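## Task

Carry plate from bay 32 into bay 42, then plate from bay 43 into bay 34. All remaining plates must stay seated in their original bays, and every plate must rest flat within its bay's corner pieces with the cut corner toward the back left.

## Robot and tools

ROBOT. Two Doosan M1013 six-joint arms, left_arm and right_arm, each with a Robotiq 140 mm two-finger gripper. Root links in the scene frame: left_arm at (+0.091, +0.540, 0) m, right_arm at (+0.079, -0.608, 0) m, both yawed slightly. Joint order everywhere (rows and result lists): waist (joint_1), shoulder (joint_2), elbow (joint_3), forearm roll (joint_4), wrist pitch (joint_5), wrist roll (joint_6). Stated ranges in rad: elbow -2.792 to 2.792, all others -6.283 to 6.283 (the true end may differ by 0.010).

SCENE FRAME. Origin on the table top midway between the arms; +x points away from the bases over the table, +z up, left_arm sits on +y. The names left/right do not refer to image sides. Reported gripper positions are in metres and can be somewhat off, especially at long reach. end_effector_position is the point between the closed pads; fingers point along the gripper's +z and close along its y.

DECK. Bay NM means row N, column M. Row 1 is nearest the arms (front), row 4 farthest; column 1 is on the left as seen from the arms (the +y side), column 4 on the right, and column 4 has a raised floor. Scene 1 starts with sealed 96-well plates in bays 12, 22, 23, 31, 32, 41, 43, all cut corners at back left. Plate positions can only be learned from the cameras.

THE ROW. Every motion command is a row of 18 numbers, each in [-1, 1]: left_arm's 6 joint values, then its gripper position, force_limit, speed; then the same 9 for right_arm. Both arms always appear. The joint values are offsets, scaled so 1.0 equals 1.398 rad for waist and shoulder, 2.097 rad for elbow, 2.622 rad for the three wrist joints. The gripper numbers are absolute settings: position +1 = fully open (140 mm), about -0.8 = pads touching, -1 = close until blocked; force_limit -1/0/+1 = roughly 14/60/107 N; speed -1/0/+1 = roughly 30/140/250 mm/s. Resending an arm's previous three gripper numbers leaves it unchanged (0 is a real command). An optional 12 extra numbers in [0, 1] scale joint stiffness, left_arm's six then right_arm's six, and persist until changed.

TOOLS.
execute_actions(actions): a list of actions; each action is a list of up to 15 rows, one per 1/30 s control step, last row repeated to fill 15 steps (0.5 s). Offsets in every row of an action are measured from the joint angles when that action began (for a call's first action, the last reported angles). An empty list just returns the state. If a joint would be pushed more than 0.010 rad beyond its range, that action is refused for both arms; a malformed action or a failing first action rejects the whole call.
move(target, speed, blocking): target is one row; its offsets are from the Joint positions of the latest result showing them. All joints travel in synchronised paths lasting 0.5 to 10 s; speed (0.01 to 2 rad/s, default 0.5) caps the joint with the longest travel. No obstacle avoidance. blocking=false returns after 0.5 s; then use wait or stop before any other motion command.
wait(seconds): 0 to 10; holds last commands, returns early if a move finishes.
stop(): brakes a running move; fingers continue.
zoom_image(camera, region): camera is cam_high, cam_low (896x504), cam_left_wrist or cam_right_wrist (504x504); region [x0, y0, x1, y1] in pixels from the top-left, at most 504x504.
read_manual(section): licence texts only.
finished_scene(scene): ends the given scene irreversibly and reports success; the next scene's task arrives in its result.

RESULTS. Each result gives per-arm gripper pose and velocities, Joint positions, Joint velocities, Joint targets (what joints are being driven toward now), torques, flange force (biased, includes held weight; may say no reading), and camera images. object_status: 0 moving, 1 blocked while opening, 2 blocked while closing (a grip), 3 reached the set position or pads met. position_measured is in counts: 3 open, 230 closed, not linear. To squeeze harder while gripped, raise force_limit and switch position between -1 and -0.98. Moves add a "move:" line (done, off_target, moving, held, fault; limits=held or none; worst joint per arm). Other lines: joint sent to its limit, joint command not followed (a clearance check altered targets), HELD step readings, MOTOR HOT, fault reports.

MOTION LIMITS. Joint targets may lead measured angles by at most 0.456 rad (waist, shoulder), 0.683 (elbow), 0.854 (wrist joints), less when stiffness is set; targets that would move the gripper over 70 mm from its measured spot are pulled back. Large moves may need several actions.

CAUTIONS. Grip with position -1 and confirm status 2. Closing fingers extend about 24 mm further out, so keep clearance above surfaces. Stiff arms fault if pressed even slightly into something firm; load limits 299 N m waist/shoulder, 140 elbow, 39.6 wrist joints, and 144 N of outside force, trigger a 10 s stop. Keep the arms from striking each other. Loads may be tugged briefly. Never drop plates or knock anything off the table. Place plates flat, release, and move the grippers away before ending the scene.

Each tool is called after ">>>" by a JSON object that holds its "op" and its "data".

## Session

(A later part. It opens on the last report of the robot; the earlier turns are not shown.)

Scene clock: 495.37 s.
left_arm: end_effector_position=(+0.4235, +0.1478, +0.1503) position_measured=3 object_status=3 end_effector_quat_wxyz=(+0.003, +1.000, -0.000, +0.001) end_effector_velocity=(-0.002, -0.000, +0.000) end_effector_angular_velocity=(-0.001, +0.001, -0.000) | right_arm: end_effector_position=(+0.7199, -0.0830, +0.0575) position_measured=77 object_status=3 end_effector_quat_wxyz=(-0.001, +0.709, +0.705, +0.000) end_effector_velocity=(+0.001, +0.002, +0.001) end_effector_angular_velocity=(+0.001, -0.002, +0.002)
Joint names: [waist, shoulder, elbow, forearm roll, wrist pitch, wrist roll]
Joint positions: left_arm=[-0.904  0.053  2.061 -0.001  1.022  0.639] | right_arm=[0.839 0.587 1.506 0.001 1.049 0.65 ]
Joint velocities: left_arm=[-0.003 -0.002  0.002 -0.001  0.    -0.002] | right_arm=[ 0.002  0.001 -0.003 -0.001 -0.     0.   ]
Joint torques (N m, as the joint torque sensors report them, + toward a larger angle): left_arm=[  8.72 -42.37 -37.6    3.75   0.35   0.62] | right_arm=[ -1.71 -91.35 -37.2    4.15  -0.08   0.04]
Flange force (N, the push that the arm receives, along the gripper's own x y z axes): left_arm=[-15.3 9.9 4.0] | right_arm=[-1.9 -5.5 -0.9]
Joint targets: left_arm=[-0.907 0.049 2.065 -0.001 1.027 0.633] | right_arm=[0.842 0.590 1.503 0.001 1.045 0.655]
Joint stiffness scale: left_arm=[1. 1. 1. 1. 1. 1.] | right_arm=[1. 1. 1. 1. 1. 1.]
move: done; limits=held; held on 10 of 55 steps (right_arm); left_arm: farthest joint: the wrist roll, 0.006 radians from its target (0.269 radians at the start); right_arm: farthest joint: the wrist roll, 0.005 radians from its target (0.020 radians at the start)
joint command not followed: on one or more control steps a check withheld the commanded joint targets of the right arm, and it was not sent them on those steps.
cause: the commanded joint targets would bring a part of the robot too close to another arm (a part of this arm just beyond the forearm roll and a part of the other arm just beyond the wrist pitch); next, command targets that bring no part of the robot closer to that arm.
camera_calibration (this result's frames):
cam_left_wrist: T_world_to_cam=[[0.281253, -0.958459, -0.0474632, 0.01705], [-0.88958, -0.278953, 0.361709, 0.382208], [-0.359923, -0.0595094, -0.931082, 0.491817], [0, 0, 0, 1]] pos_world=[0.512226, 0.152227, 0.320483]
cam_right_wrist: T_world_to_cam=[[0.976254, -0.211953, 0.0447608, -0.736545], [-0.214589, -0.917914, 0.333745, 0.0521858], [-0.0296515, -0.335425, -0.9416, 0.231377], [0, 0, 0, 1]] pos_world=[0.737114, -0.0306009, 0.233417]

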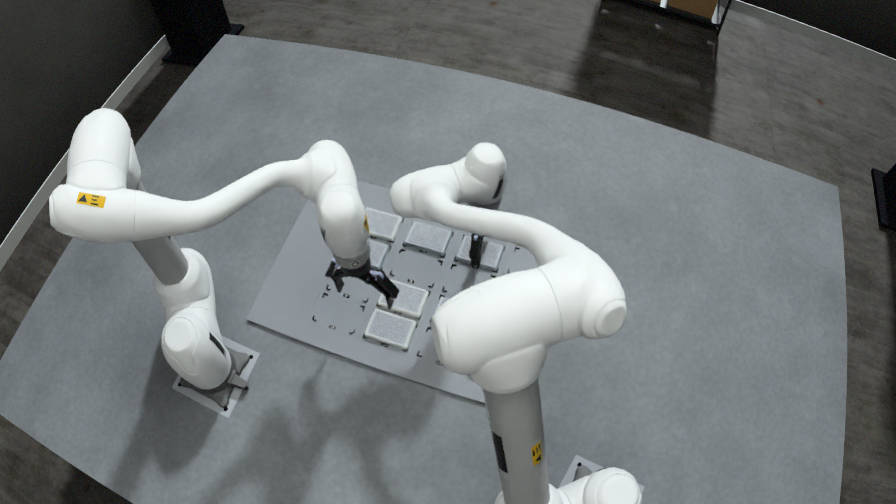

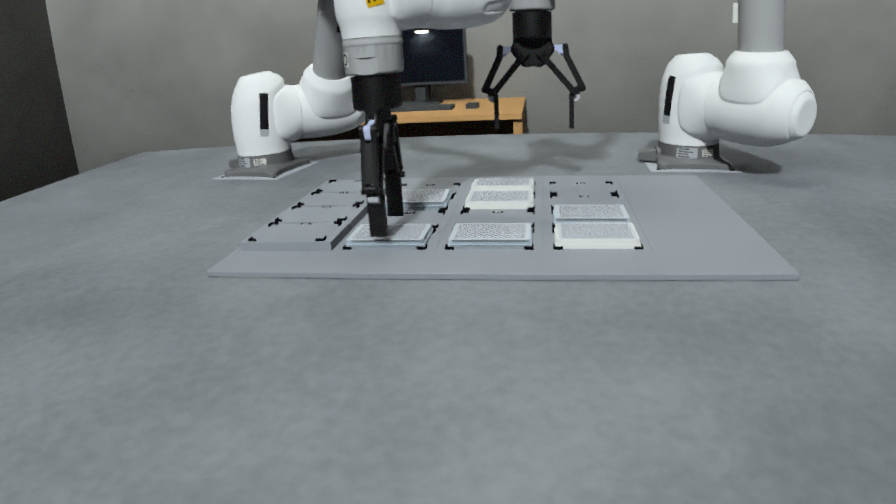

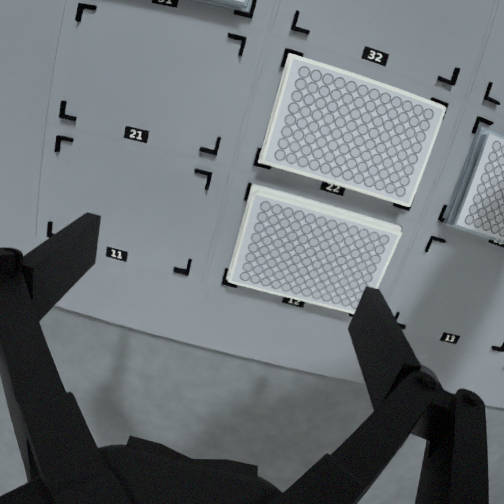

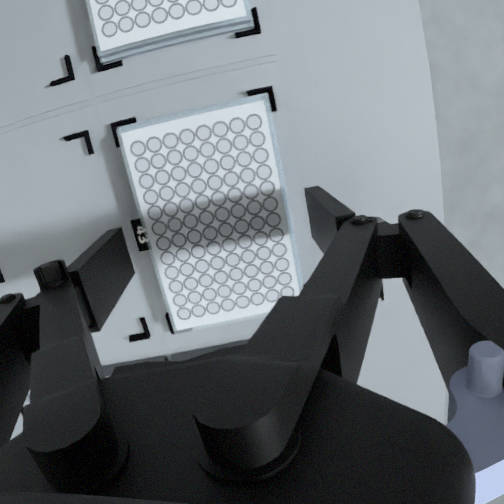

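>>> {"op": "move", "data": {"target": [-0.0751,0.1202,0.0096,0,-0.0687,-0.0409,1,0,-0.3,0.0035,0.0105,0.0051,0,-0.0089,-0.0039,0.41,0,0], "speed": 0.22}}

Scene clock: 597.03 s.
left_arm: end_effector_position=(+0.4022, +0.0823, +0.0551) position_measured=3 object_status=3 end_effector_quat_wxyz=(+0.000, +1.000, -0.001, -0.000) end_effector_velocity=(+0.000, -0.002, -0.000) end_effector_angular_velocity=(-0.002, -0.001, +0.001) | right_arm: end_effector_position=(+0.7188, -0.0817, +0.0431) position_measured=77 object_status=3 end_effector_quat_wxyz=(-0.001, +0.707, +0.707, -0.000) end_effector_velocity=(-0.000, -0.001, -0.001) end_effector_angular_velocity=(-0.002, +0.001, -0.000)
Joint names: [waist, shoulder, elbow, forearm roll, wrist pitch, wrist roll]
Joint positions: left_arm=[-1.006  0.217  2.077 -0.001  0.847  0.538] | right_arm=[0.841 0.6   1.514 0.001 1.029 0.644]
Joint velocities: left_arm=[-0.001  0.002 -0.001 -0.001 -0.003 -0.002] | right_arm=[-0.001  0.001  0.001 -0.001 -0.     0.   ]
Joint torques (N m, as the joint torque sensors report them, + toward a larger angle): left_arm=[  8.66 -53.9  -32.62   3.33   0.2    0.6 ] | right_arm=[ -2.2  -90.38 -36.84   3.83  -0.28  -0.09]
Flange force (N, the push that the arm receives, along the gripper's own x y z axes): left_arm=[-15.4 6.7 1.7] | right_arm=[-2.8 -7.4 -2.7]
Joint targets: left_arm=[-1.009 0.221 2.081 -0.001 0.842 0.532] | right_arm=[0.844 0.602 1.516 0.001 1.025 0.640]
Joint stiffness scale: left_arm=[1. 1. 1. 1. 1. 1.] | right_arm=[1. 1. 1. 1. 1. 1.]
move: done; limits=none; left_arm: farthest joint: the wrist roll, 0.006 radians from its target (0.107 radians at the start); right_arm: farthest joint: the wrist roll, 0.005 radians from its target (0.010 radians at the start)
camera_calibration (this result's frames):
cam_left_wrist: T_world_to_cam=[[0.280589, -0.958373, -0.0528298, -0.0437013], [-0.888548, -0.280173, 0.363298, 0.378991], [-0.362976, -0.0549955, -0.930174, 0.392401], [0, 0, 0, 1]] pos_world=[0.491446, 0.0858811, 0.225006]
cam_right_wrist: T_world_to_cam=[[0.977849, -0.204647, 0.0439435, -0.735032], [-0.207418, -0.919228, 0.33466, 0.052719], [-0.0280929, -0.336361, -0.941314, 0.217011], [0, 0, 0, 1]] pos_world=[0.735782, -0.0289673, 0.218932]

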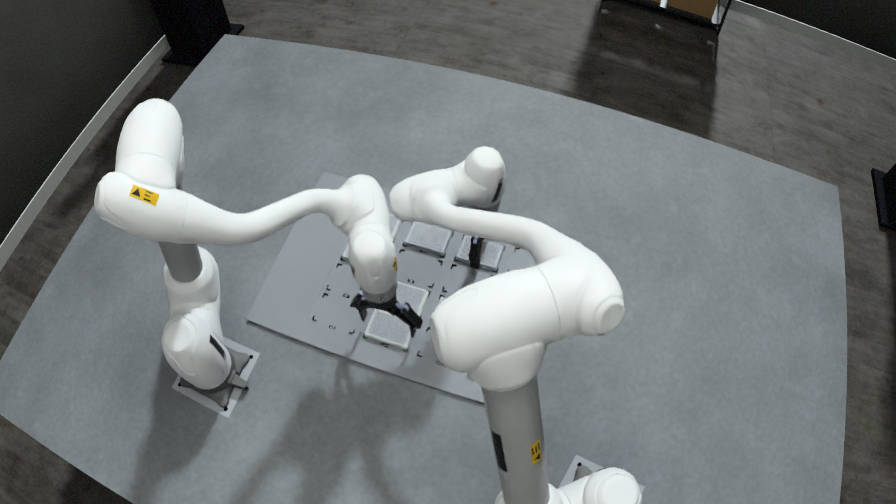

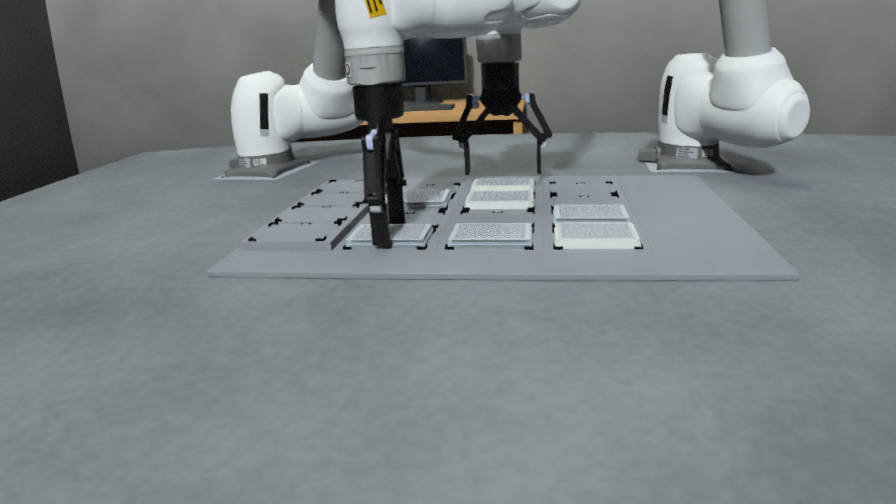

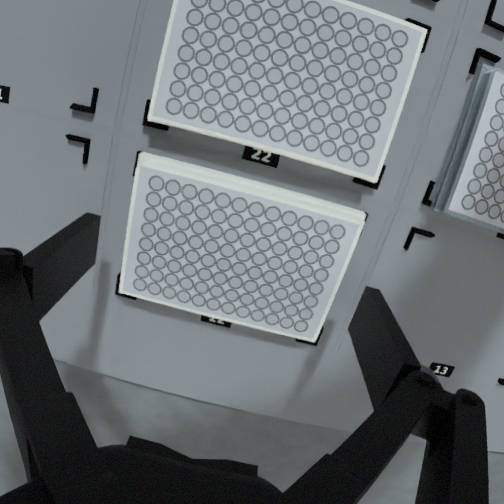

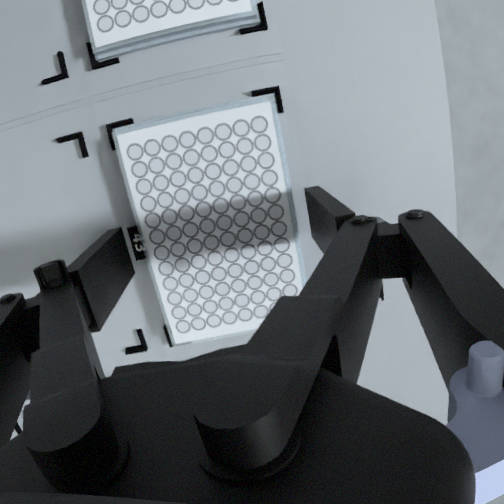

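>>> {"op": "zoom_image", "data": {"camera": "cam_low", "region": [335, 205, 445, 260]}}

>>> {"op": "zoom_image", "data": {"camera": "cam_right_wrist", "region": [90, 80, 350, 350]}}

>>> {"op": "zoom_image", "data": {"camera": "cam_left_wrist", "region": [90, 130, 390, 360]}}

Region (335, 205, 445, 260) of cam_low's 896x504 image, scaled by 4.582, with more detail than that image has.

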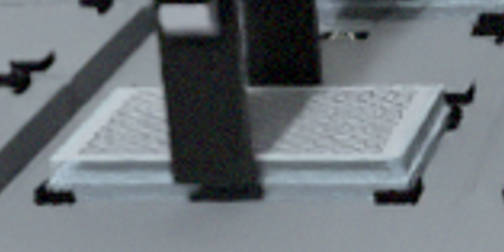

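Region (90, 80, 350, 350) of cam_right_wrist's 504x504 image, scaled by 1.867, with more detail than that image has; it fills the left 485 columns of this view, and the rest is white.

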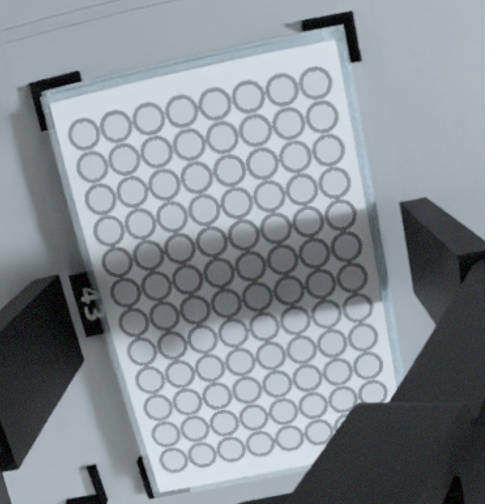

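Region (90, 130, 390, 360) of cam_left_wrist's 504x504 image, scaled by 1.680, with more detail than that image has; it fills the top 386 rows of this view, and the rest is white.

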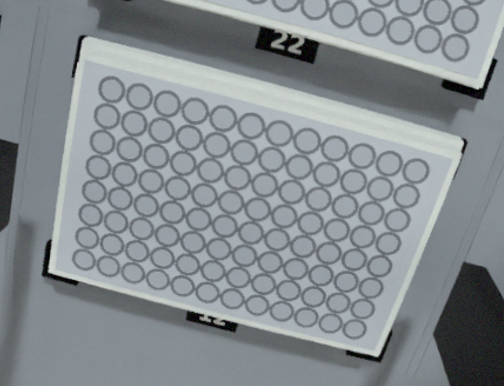

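>>> {"op": "move", "data": {"target": [-0.0281,0.0088,0.0190,0.0332,-0.0301,-0.0399,1,0,-0.3,0,0,0,0,0,0,-1,0,-0.6], "speed": 0.15}}

Scene clock: 682.67 s.
left_arm: end_effector_position=(+0.4021, +0.0820, +0.0361) position_measured=3 object_status=3 end_effector_quat_wxyz=(-0.000, +0.999, +0.001, +0.033) end_effector_velocity=(+0.000, -0.000, -0.000) end_effector_angular_velocity=(-0.000, -0.002, -0.000) | right_arm: end_effector_position=(+0.7191, -0.0815, +0.0434) position_measured=110 object_status=2 end_effector_quat_wxyz=(-0.001, +0.707, +0.707, -0.000) end_effector_velocity=(-0.000, -0.000, +0.000) end_effector_angular_velocity=(+0.001, +0.000, -0.001)
Joint names: [waist, shoulder, elbow, forearm roll, wrist pitch, wrist roll]
Joint positions: left_arm=[-1.041  0.226  2.113  0.083  0.773  0.44 ] | right_arm=[0.841 0.599 1.514 0.001 1.029 0.644]
Joint velocities: left_arm=[-0.001  0.     0.001  0.003 -0.002 -0.003] | right_arm=[-0.    -0.001  0.001  0.001  0.     0.   ]
Joint torques (N m, as the joint torque sensors report them, + toward a larger angle): left_arm=[  6.22 -54.46 -31.66   3.6    0.49   0.21] | right_arm=[ -0.04 -80.22 -31.1    5.19  -0.25  -0.05]
Flange force (N, the push that the arm receives, along the gripper's own x y z axes): left_arm=[-11.4 4.5 2.6] | right_arm=[-5.1 -6.1 -14.8]
Joint targets: left_arm=[-1.045 0.230 2.117 0.086 0.768 0.434] | right_arm=[0.841 0.600 1.514 0.001 1.029 0.644]
Joint stiffness scale: left_arm=[1. 1. 1. 1. 1. 1.] | right_arm=[1. 1. 1. 1. 1. 1.]
move: done; limits=none; left_arm: farthest joint: the wrist roll, 0.007 radians from its target (0.105 radians at the start); right_arm: farthest joint: the shoulder, 0.001 radians from its target (0.000 radians at the start)
camera_calibration (this result's frames):
cam_left_wrist: T_world_to_cam=[[0.286013, -0.957589, -0.0349295, -0.0478458], [-0.910037, -0.282863, 0.303018, 0.396822], [-0.300047, -0.05488, -0.952344, 0.350182], [0, 0, 0, 1]] pos_world=[0.479879, 0.0856478, 0.211579]
cam_right_wrist: T_world_to_cam=[[0.977832, -0.204638, 0.0443684, -0.735256], [-0.207566, -0.919364, 0.334195, 0.052954], [-0.0275981, -0.335995, -0.941459, 0.217076], [0, 0, 0, 1]] pos_world=[0.735938, -0.0288407, 0.219293]

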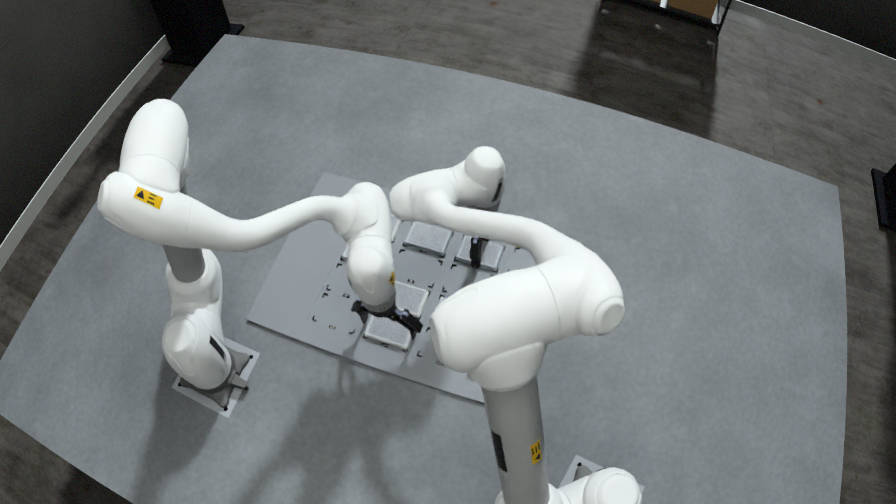

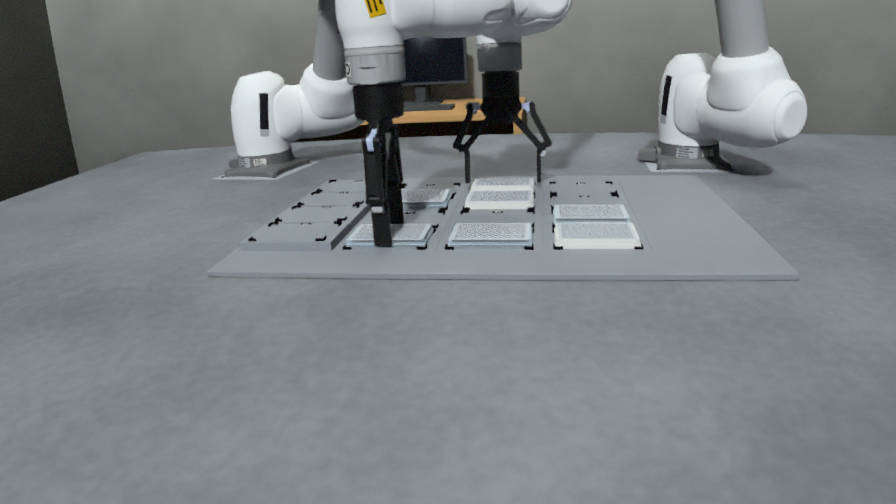

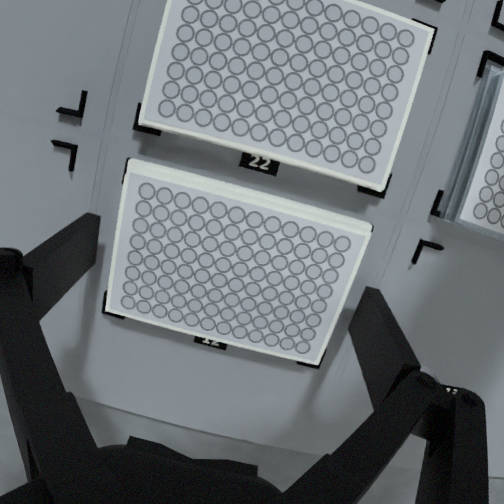

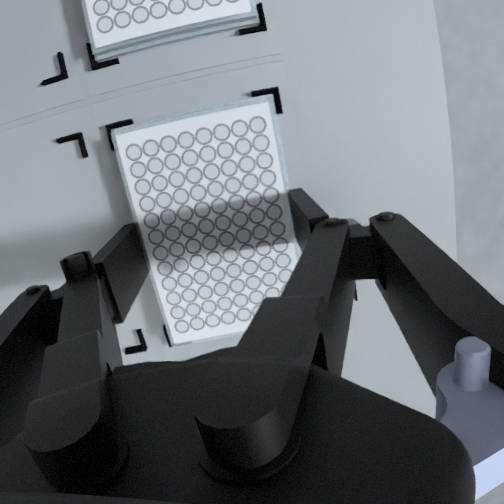

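The right gripper holds plate 43. Comparing plate 12's view with the earlier reference of a seated plate before closing the left gripper.

>>> {"op": "zoom_image", "data": {"camera": "cam_left_wrist", "region": [80, 140, 400, 380]}}

Region (80, 140, 400, 380) of cam_left_wrist's 504x504 image, scaled by 1.575, with more detail than that image has; it fills the top 378 rows of this view, and the rest is white.

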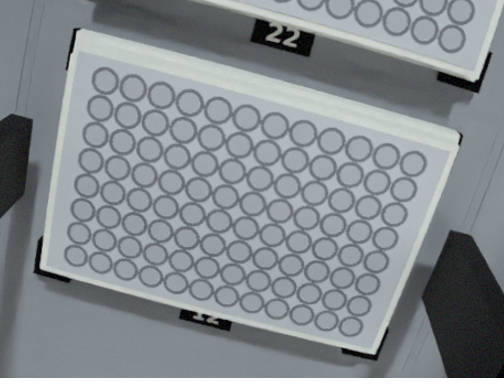

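>>> {"op": "move", "data": {"target": [0,0,0,0,0,0,-1,0,-0.6,0,-0.0149,-0.0085,0,0.0140,0,-1,0,-0.6], "speed": 0.055}}

>>> {"op": "zoom_image", "data": {"camera": "cam_right_wrist", "region": [90, 95, 170, 175]}}

>>> {"op": "zoom_image", "data": {"camera": "cam_right_wrist", "region": [225, 65, 305, 145]}}

Scene clock: 709.50 s.
left_arm: end_effector_position=(+0.4022, +0.0820, +0.0361) position_measured=41 object_status=2 end_effector_quat_wxyz=(-0.000, +0.999, +0.001, +0.033) end_effector_velocity=(-0.001, -0.000, -0.000) end_effector_angular_velocity=(+0.000, +0.000, -0.002) | right_arm: end_effector_position=(+0.7194, -0.0812, +0.0663) position_measured=110 object_status=2 end_effector_quat_wxyz=(-0.001, +0.707, +0.707, +0.001) end_effector_velocity=(+0.000, -0.001, +0.002) end_effector_angular_velocity=(-0.001, -0.000, -0.000)
Joint names: [waist, shoulder, elbow, forearm roll, wrist pitch, wrist roll]
Joint positions: left_arm=[-1.041  0.226  2.113  0.084  0.772  0.44 ] | right_arm=[0.841 0.581 1.498 0.001 1.062 0.644]
Joint velocities: left_arm=[-0.002  0.     0.001 -0.     0.    -0.   ] | right_arm=[-0.    -0.002 -0.001 -0.001  0.003 -0.   ]
Joint torques (N m, as the joint torque sensors report them, + toward a larger angle): left_arm=[  6.82 -44.31 -24.22   2.57  -0.03   0.31] | right_arm=[ -2.24 -90.83 -38.13   4.12  -0.45  -0.08]
Flange force (N, the push that the arm receives, along the gripper's own x y z axes): left_arm=[-11.8 5.4 -16.7] | right_arm=[-2.4 -7.0 -1.5]
Joint targets: left_arm=[-1.041 0.226 2.113 0.083 0.773 0.440] | right_arm=[0.841 0.579 1.496 0.001 1.066 0.644]
Joint stiffness scale: left_arm=[1. 1. 1. 1. 1. 1.] | right_arm=[1. 1. 1. 1. 1. 1.]
move: done; limits=none; left_arm: farthest joint: the forearm roll, 0.001 radians from its target (0.001 radians at the start); right_arm: farthest joint: the wrist pitch, 0.004 radians from its target (0.037 radians at the start)
camera_calibration (this result's frames):
cam_left_wrist: T_world_to_cam=[[0.286036, -0.957587, -0.0347846, -0.0478964], [-0.910106, -0.282853, 0.302822, 0.396882], [-0.299818, -0.0549602, -0.952412, 0.350078], [0, 0, 0, 1]] pos_world=[0.479864, 0.0856345, 0.211568]
cam_right_wrist: T_world_to_cam=[[0.977793, -0.204636, 0.0452227, -0.736613], [-0.207878, -0.919644, 0.333228, 0.045915], [-0.0266016, -0.335229, -0.941761, 0.238121], [0, 0, 0, 1]] pos_world=[0.736134, -0.0286868, 0.242265]

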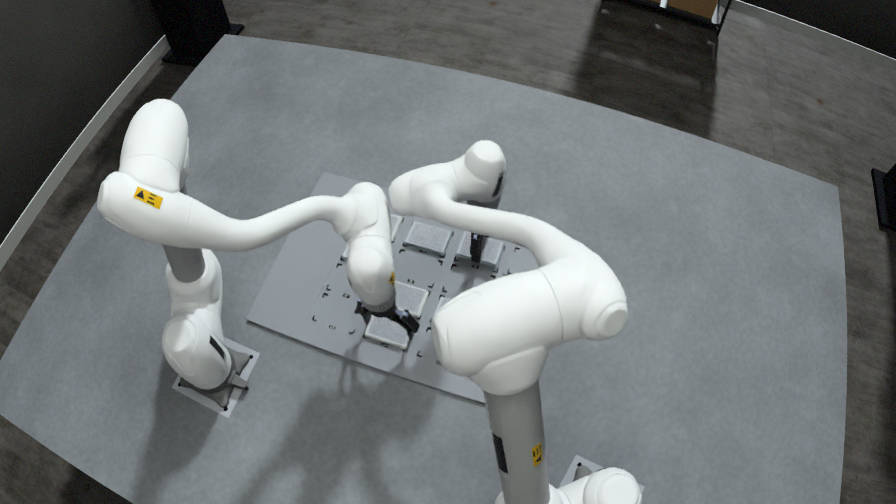

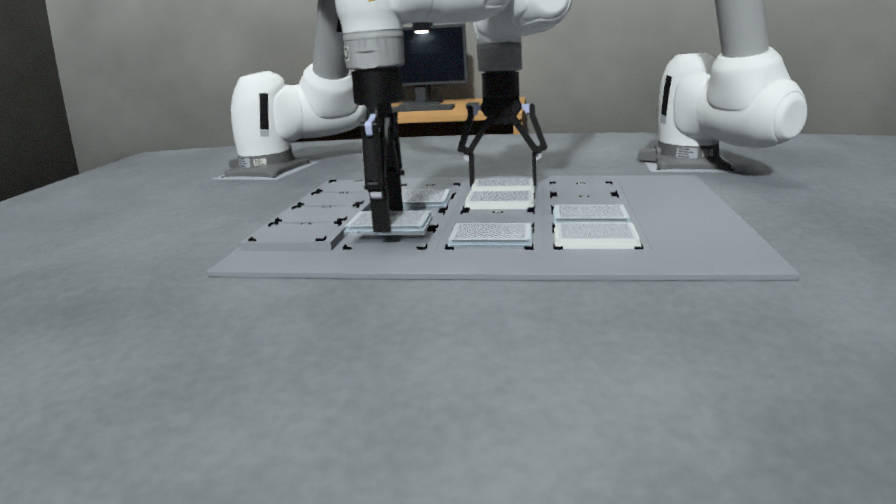

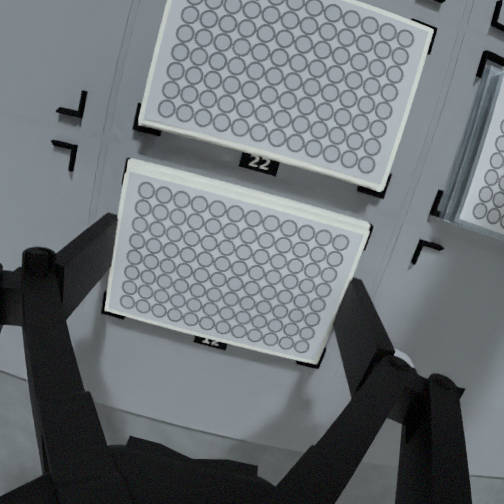

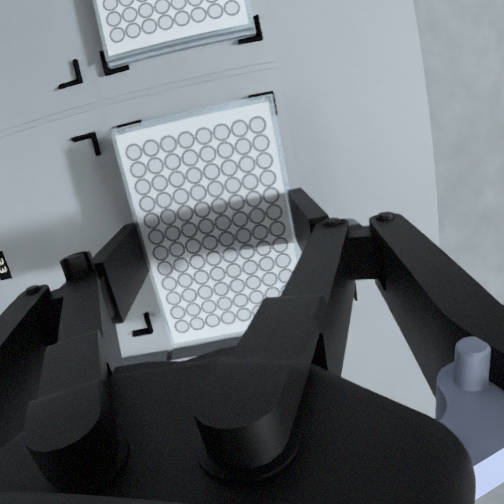

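Region (90, 95, 170, 175) of cam_right_wrist's 504x504 image, scaled by 6.300, with more detail than that image has.

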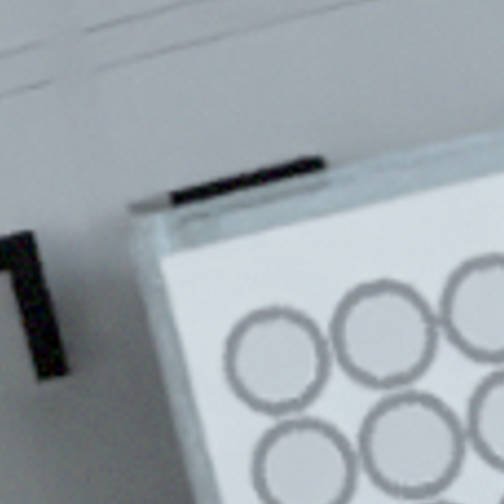

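Region (225, 65, 305, 145) of cam_right_wrist's 504x504 image, scaled by 6.300, with more detail than that image has.

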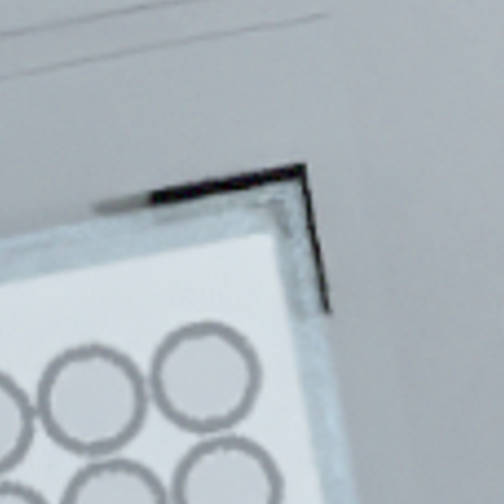

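>>> {"op": "zoom_image", "data": {"camera": "cam_right_wrist", "region": [50, 50, 170, 170]}}

>>> {"op": "zoom_image", "data": {"camera": "cam_low", "region": [235, 195, 375, 260]}}

>>> {"op": "zoom_image", "data": {"camera": "cam_left_wrist", "region": [80, 130, 400, 380]}}

Region (50, 50, 170, 170) of cam_right_wrist's 504x504 image, scaled by 4.200, with more detail than that image has.

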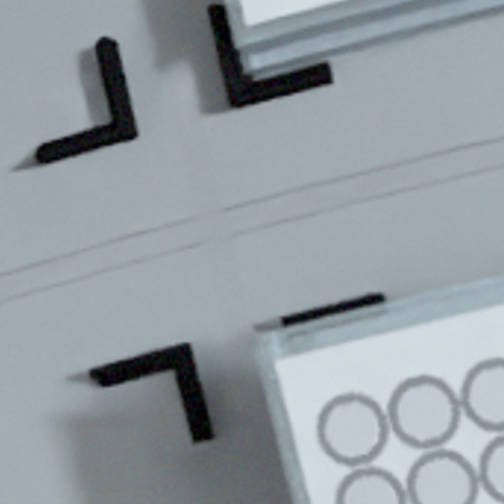

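Region (235, 195, 375, 260) of cam_low's 896x504 image, scaled by 3.600, with more detail than that image has; it fills the top 234 rows of this view, and the rest is white.

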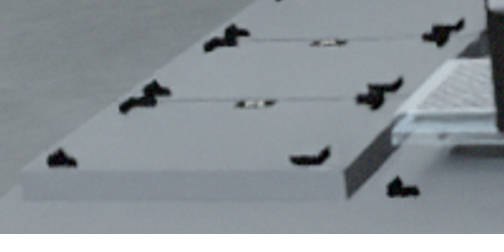

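Region (80, 130, 400, 380) of cam_left_wrist's 504x504 image, scaled by 1.575, with more detail than that image has; it fills the top 394 rows of this view, and the rest is white.

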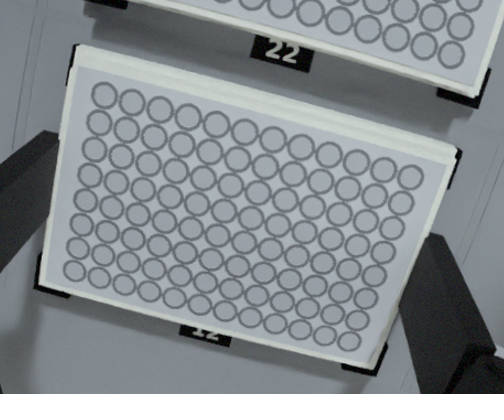

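>>> {"op": "move", "data": {"target": [0,-0.0119,-0.0051,0,0.0095,0,-1,0,-0.6,-0.0751,-0.1917,0.1851,0,-0.0473,-0.0406,-1,0,-0.6], "speed": 0.3}}

>>> {"op": "zoom_image", "data": {"camera": "cam_right_wrist", "region": [90, 95, 170, 175]}}

>>> {"op": "zoom_image", "data": {"camera": "cam_right_wrist", "region": [225, 65, 305, 145]}}

Scene clock: 797.13 s.
left_arm: end_effector_position=(+0.4024, +0.0825, +0.0461) position_measured=41 object_status=2 end_effector_quat_wxyz=(-0.001, +0.999, +0.001, +0.033) end_effector_velocity=(+0.000, +0.001, -0.001) end_effector_angular_velocity=(+0.001, +0.001, +0.002) | right_arm: end_effector_position=(+0.6123, -0.2446, +0.0809) position_measured=110 object_status=2 end_effector_quat_wxyz=(-0.000, +0.707, +0.707, +0.001) end_effector_velocity=(+0.001, -0.001, +0.000) end_effector_angular_velocity=(-0.000, -0.001, +0.000)
Joint names: [waist, shoulder, elbow, forearm roll, wrist pitch, wrist roll]
Joint positions: left_arm=[-1.041  0.213  2.106  0.084  0.793  0.44 ] | right_arm=[0.739 0.315 1.884 0.001 0.942 0.543]
Joint velocities: left_arm=[ 0.002  0.     0.001 -0.001  0.    -0.   ] | right_arm=[-0.001 -0.001  0.001 -0.001 -0.001 -0.001]
Joint torques (N m, as the joint torque sensors report them, + toward a larger angle): left_arm=[  7.37 -55.57 -32.6    3.46   0.4    0.38] | right_arm=[ -2.44 -66.12 -34.96   3.64  -0.32  -0.05]
Flange force (N, the push that the arm receives, along the gripper's own x y z axes): left_arm=[-12.5 6.9 5.3] | right_arm=[2.4 -3.1 0.8]
Joint targets: left_arm=[-1.041 0.210 2.103 0.084 0.797 0.440] | right_arm=[0.736 0.313 1.886 0.001 0.938 0.538]
Joint stiffness scale: left_arm=[1. 1. 1. 1. 1. 1.] | right_arm=[1. 1. 1. 1. 1. 1.]
move: done; limits=none; left_arm: farthest joint: the shoulder, 0.004 radians from its target (0.017 radians at the start); right_arm: farthest joint: the wrist roll, 0.005 radians from its target (0.107 radians at the start)
camera_calibration (this result's frames):
cam_left_wrist: T_world_to_cam=[[0.287263, -0.957204, -0.0352323, -0.0476401], [-0.910036, -0.284215, 0.301754, 0.394282], [-0.298854, -0.0546203, -0.952734, 0.359354], [0, 0, 0, 1]] pos_world=[0.47989, 0.0860875, 0.221715]
cam_right_wrist: T_world_to_cam=[[0.977604, -0.205472, 0.0455074, -0.666059], [-0.208761, -0.919457, 0.333193, -0.130874], [-0.0266199, -0.335231, -0.94176, 0.194183], [0, 0, 0, 1]] pos_world=[0.62899, -0.192094, 0.256791]

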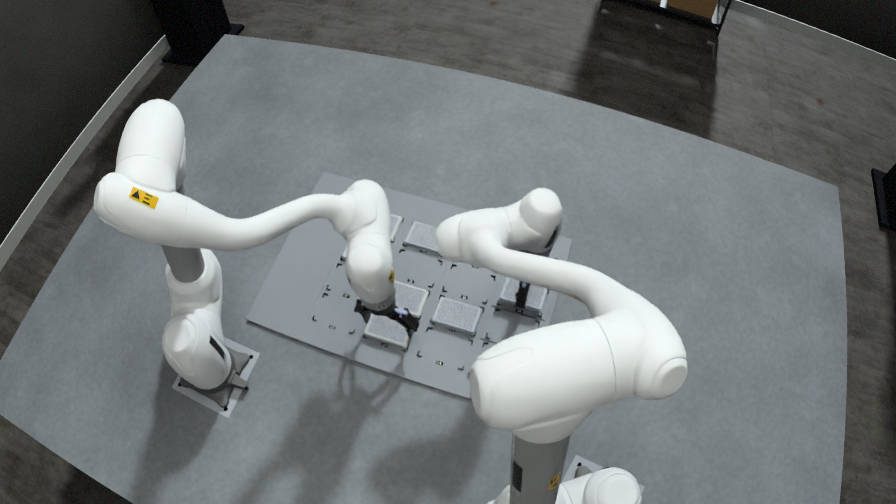

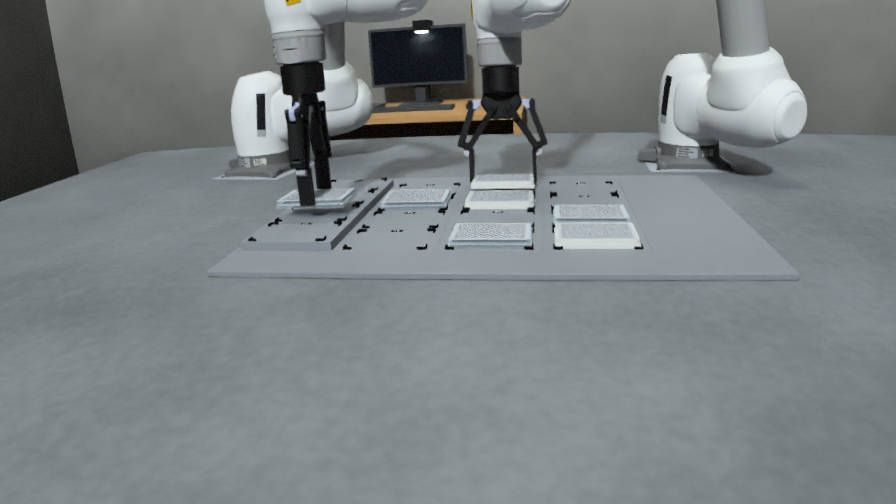

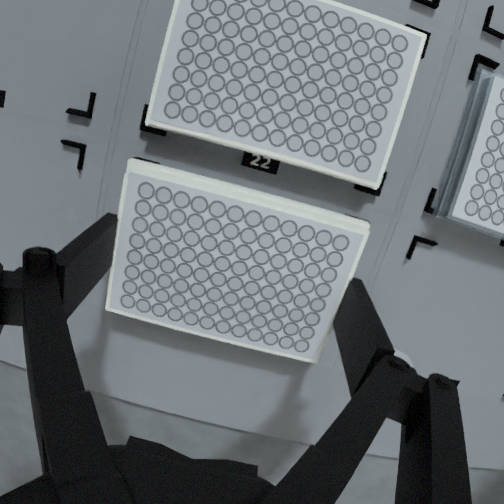

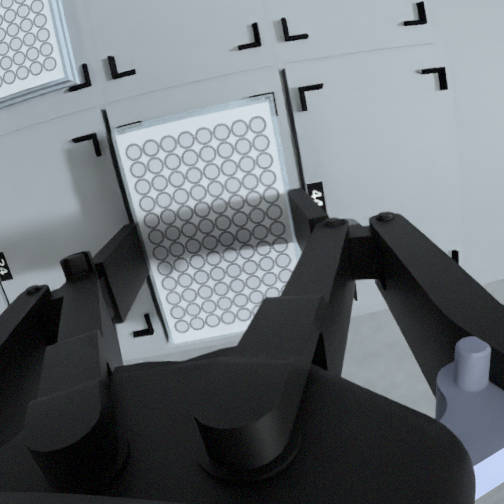

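Region (90, 95, 170, 175) of cam_right_wrist's 504x504 image, scaled by 6.300, with more detail than that image has.

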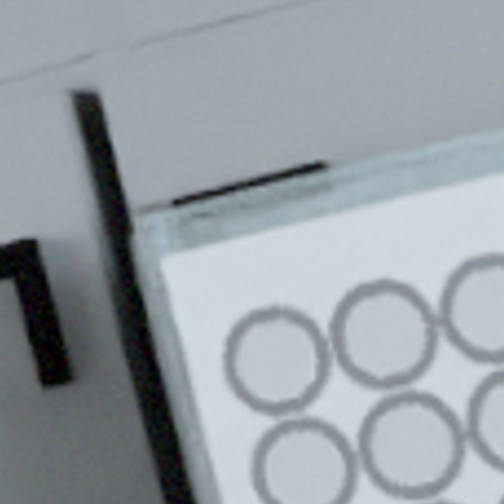

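Region (225, 65, 305, 145) of cam_right_wrist's 504x504 image, scaled by 6.300, with more detail than that image has.

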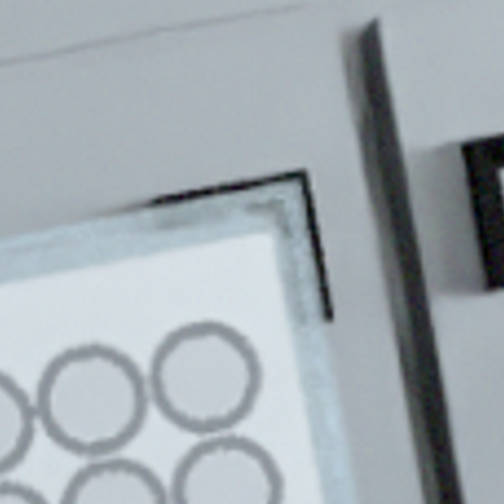

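>>> {"op": "move", "data": {"target": [0.0246,0.0106,-0.0113,-0.0336,0.0164,0.0382,-1,0,-0.6,-0.0030,0.0114,0.0069,0,-0.0113,0,-1,0,-0.6], "speed": 0.15}}

>>> {"op": "zoom_image", "data": {"camera": "cam_left_wrist", "region": [110, 125, 190, 205]}}

>>> {"op": "zoom_image", "data": {"camera": "cam_left_wrist", "region": [320, 180, 400, 260]}}

>>> {"op": "zoom_image", "data": {"camera": "cam_right_wrist", "region": [90, 95, 170, 175]}}

>>> {"op": "zoom_image", "data": {"camera": "cam_right_wrist", "region": [225, 65, 305, 145]}}

Scene clock: 835.87 s.
left_arm: end_effector_position=(+0.3987, +0.0824, +0.0473) position_measured=41 object_status=2 end_effector_quat_wxyz=(-0.000, +1.000, -0.001, -0.001) end_effector_velocity=(+0.000, +0.001, -0.000) end_effector_angular_velocity=(+0.001, +0.002, +0.001) | right_arm: end_effector_position=(+0.6123, -0.2457, +0.0665) position_measured=110 object_status=2 end_effector_quat_wxyz=(-0.000, +0.708, +0.707, +0.001) end_effector_velocity=(-0.002, -0.001, -0.002) end_effector_angular_velocity=(-0.002, +0.002, +0.002)
Joint names: [waist, shoulder, elbow, forearm roll, wrist pitch, wrist roll]
Joint positions: left_arm=[-1.01   0.225  2.087 -0.002  0.831  0.533] | right_arm=[0.738 0.329 1.896 0.001 0.916 0.543]
Joint velocities: left_arm=[ 0.002  0.    -0.    -0.002  0.001  0.003] | right_arm=[ 0.001  0.     0.003 -0.001 -0.001 -0.   ]
Joint torques (N m, as the joint torque sensors report them, + toward a larger angle): left_arm=[  6.33 -56.01 -33.75   2.98   0.26   0.02] | right_arm=[ -3.26 -64.4  -34.98   3.72   0.05  -0.14]
Flange force (N, the push that the arm receives, along the gripper's own x y z axes): left_arm=[-11.5 3.8 5.6] | right_arm=[0.8 -8.4 -0.4]
Joint targets: left_arm=[-1.007 0.228 2.083 -0.005 0.836 0.540] | right_arm=[0.735 0.331 1.898 0.001 0.912 0.543]
Joint stiffness scale: left_arm=[1. 1. 1. 1. 1. 1.] | right_arm=[1. 1. 1. 1. 1. 1.]
move: done; limits=none; left_arm: farthest joint: the wrist roll, 0.007 radians from its target (0.100 radians at the start); right_arm: farthest joint: the waist, 0.003 radians from its target (0.004 radians at the start)
camera_calibration (this result's frames):
cam_left_wrist: T_world_to_cam=[[0.280843, -0.958257, -0.0535811, -0.0430575], [-0.88812, -0.28064, 0.363985, 0.37859], [-0.363828, -0.0546362, -0.929862, 0.384208], [0, 0, 0, 1]] pos_world=[0.488112, 0.085979, 0.217153]
cam_right_wrist: T_world_to_cam=[[0.977321, -0.206818, 0.0455003, -0.665748], [-0.210023, -0.919157, 0.333227, -0.126294], [-0.0270953, -0.335226, -0.941748, 0.180599], [0, 0, 0, 1]] pos_world=[0.629019, -0.193232, 0.242455]

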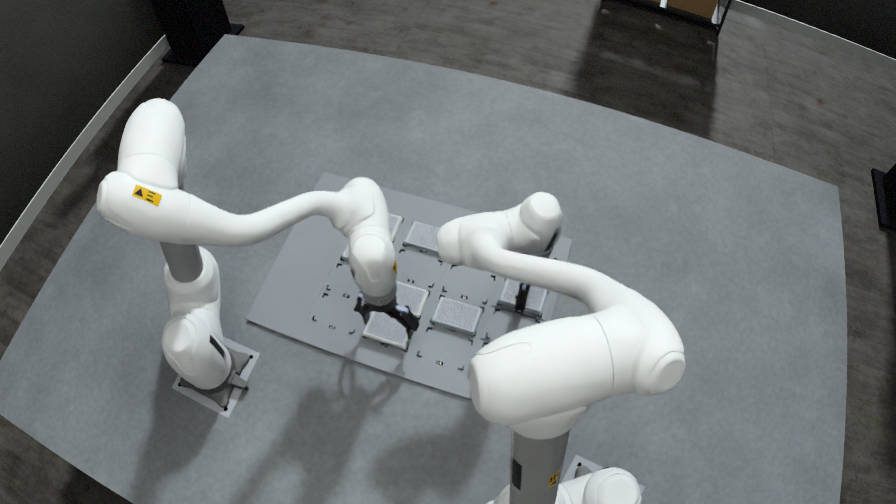

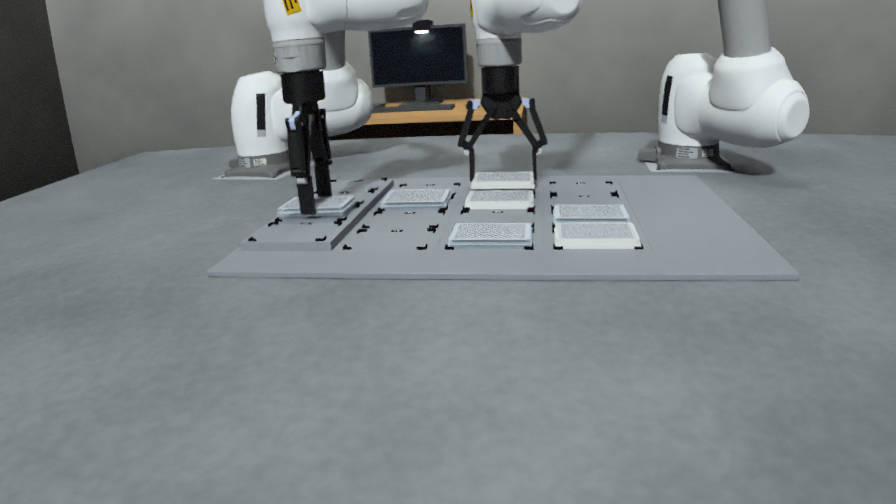

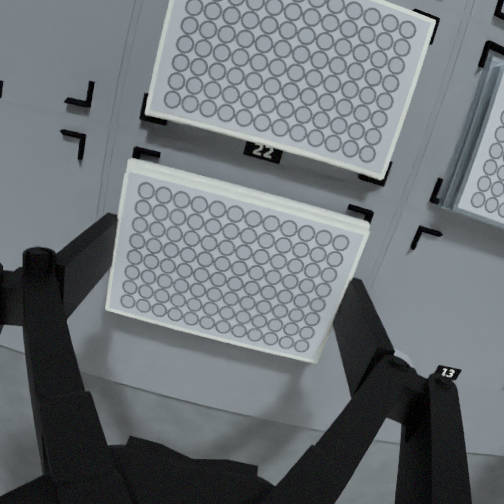

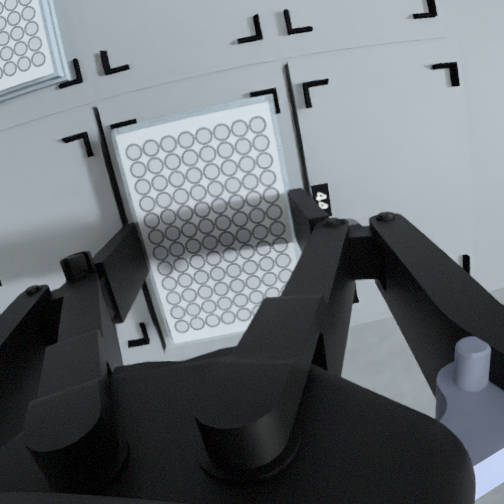

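Region (110, 125, 190, 205) of cam_left_wrist's 504x504 image, scaled by 6.300, with more detail than that image has.

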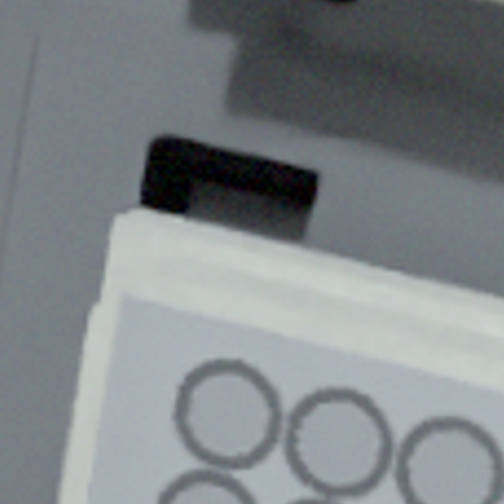

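Region (320, 180, 400, 260) of cam_left_wrist's 504x504 image, scaled by 6.300, with more detail than that image has.

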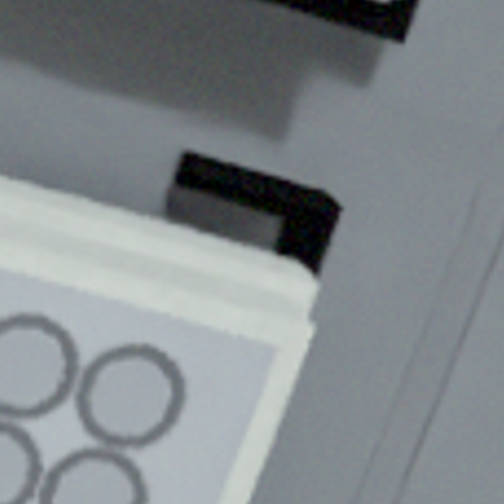

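Region (90, 95, 170, 175) of cam_right_wrist's 504x504 image, scaled by 6.300, with more detail than that image has.

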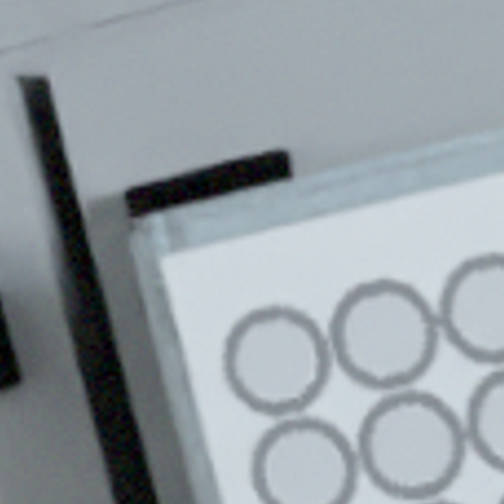

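Region (225, 65, 305, 145) of cam_right_wrist's 504x504 image, scaled by 6.300, with more detail than that image has.

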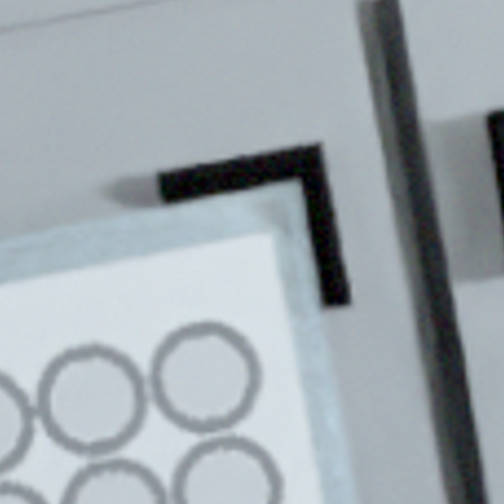

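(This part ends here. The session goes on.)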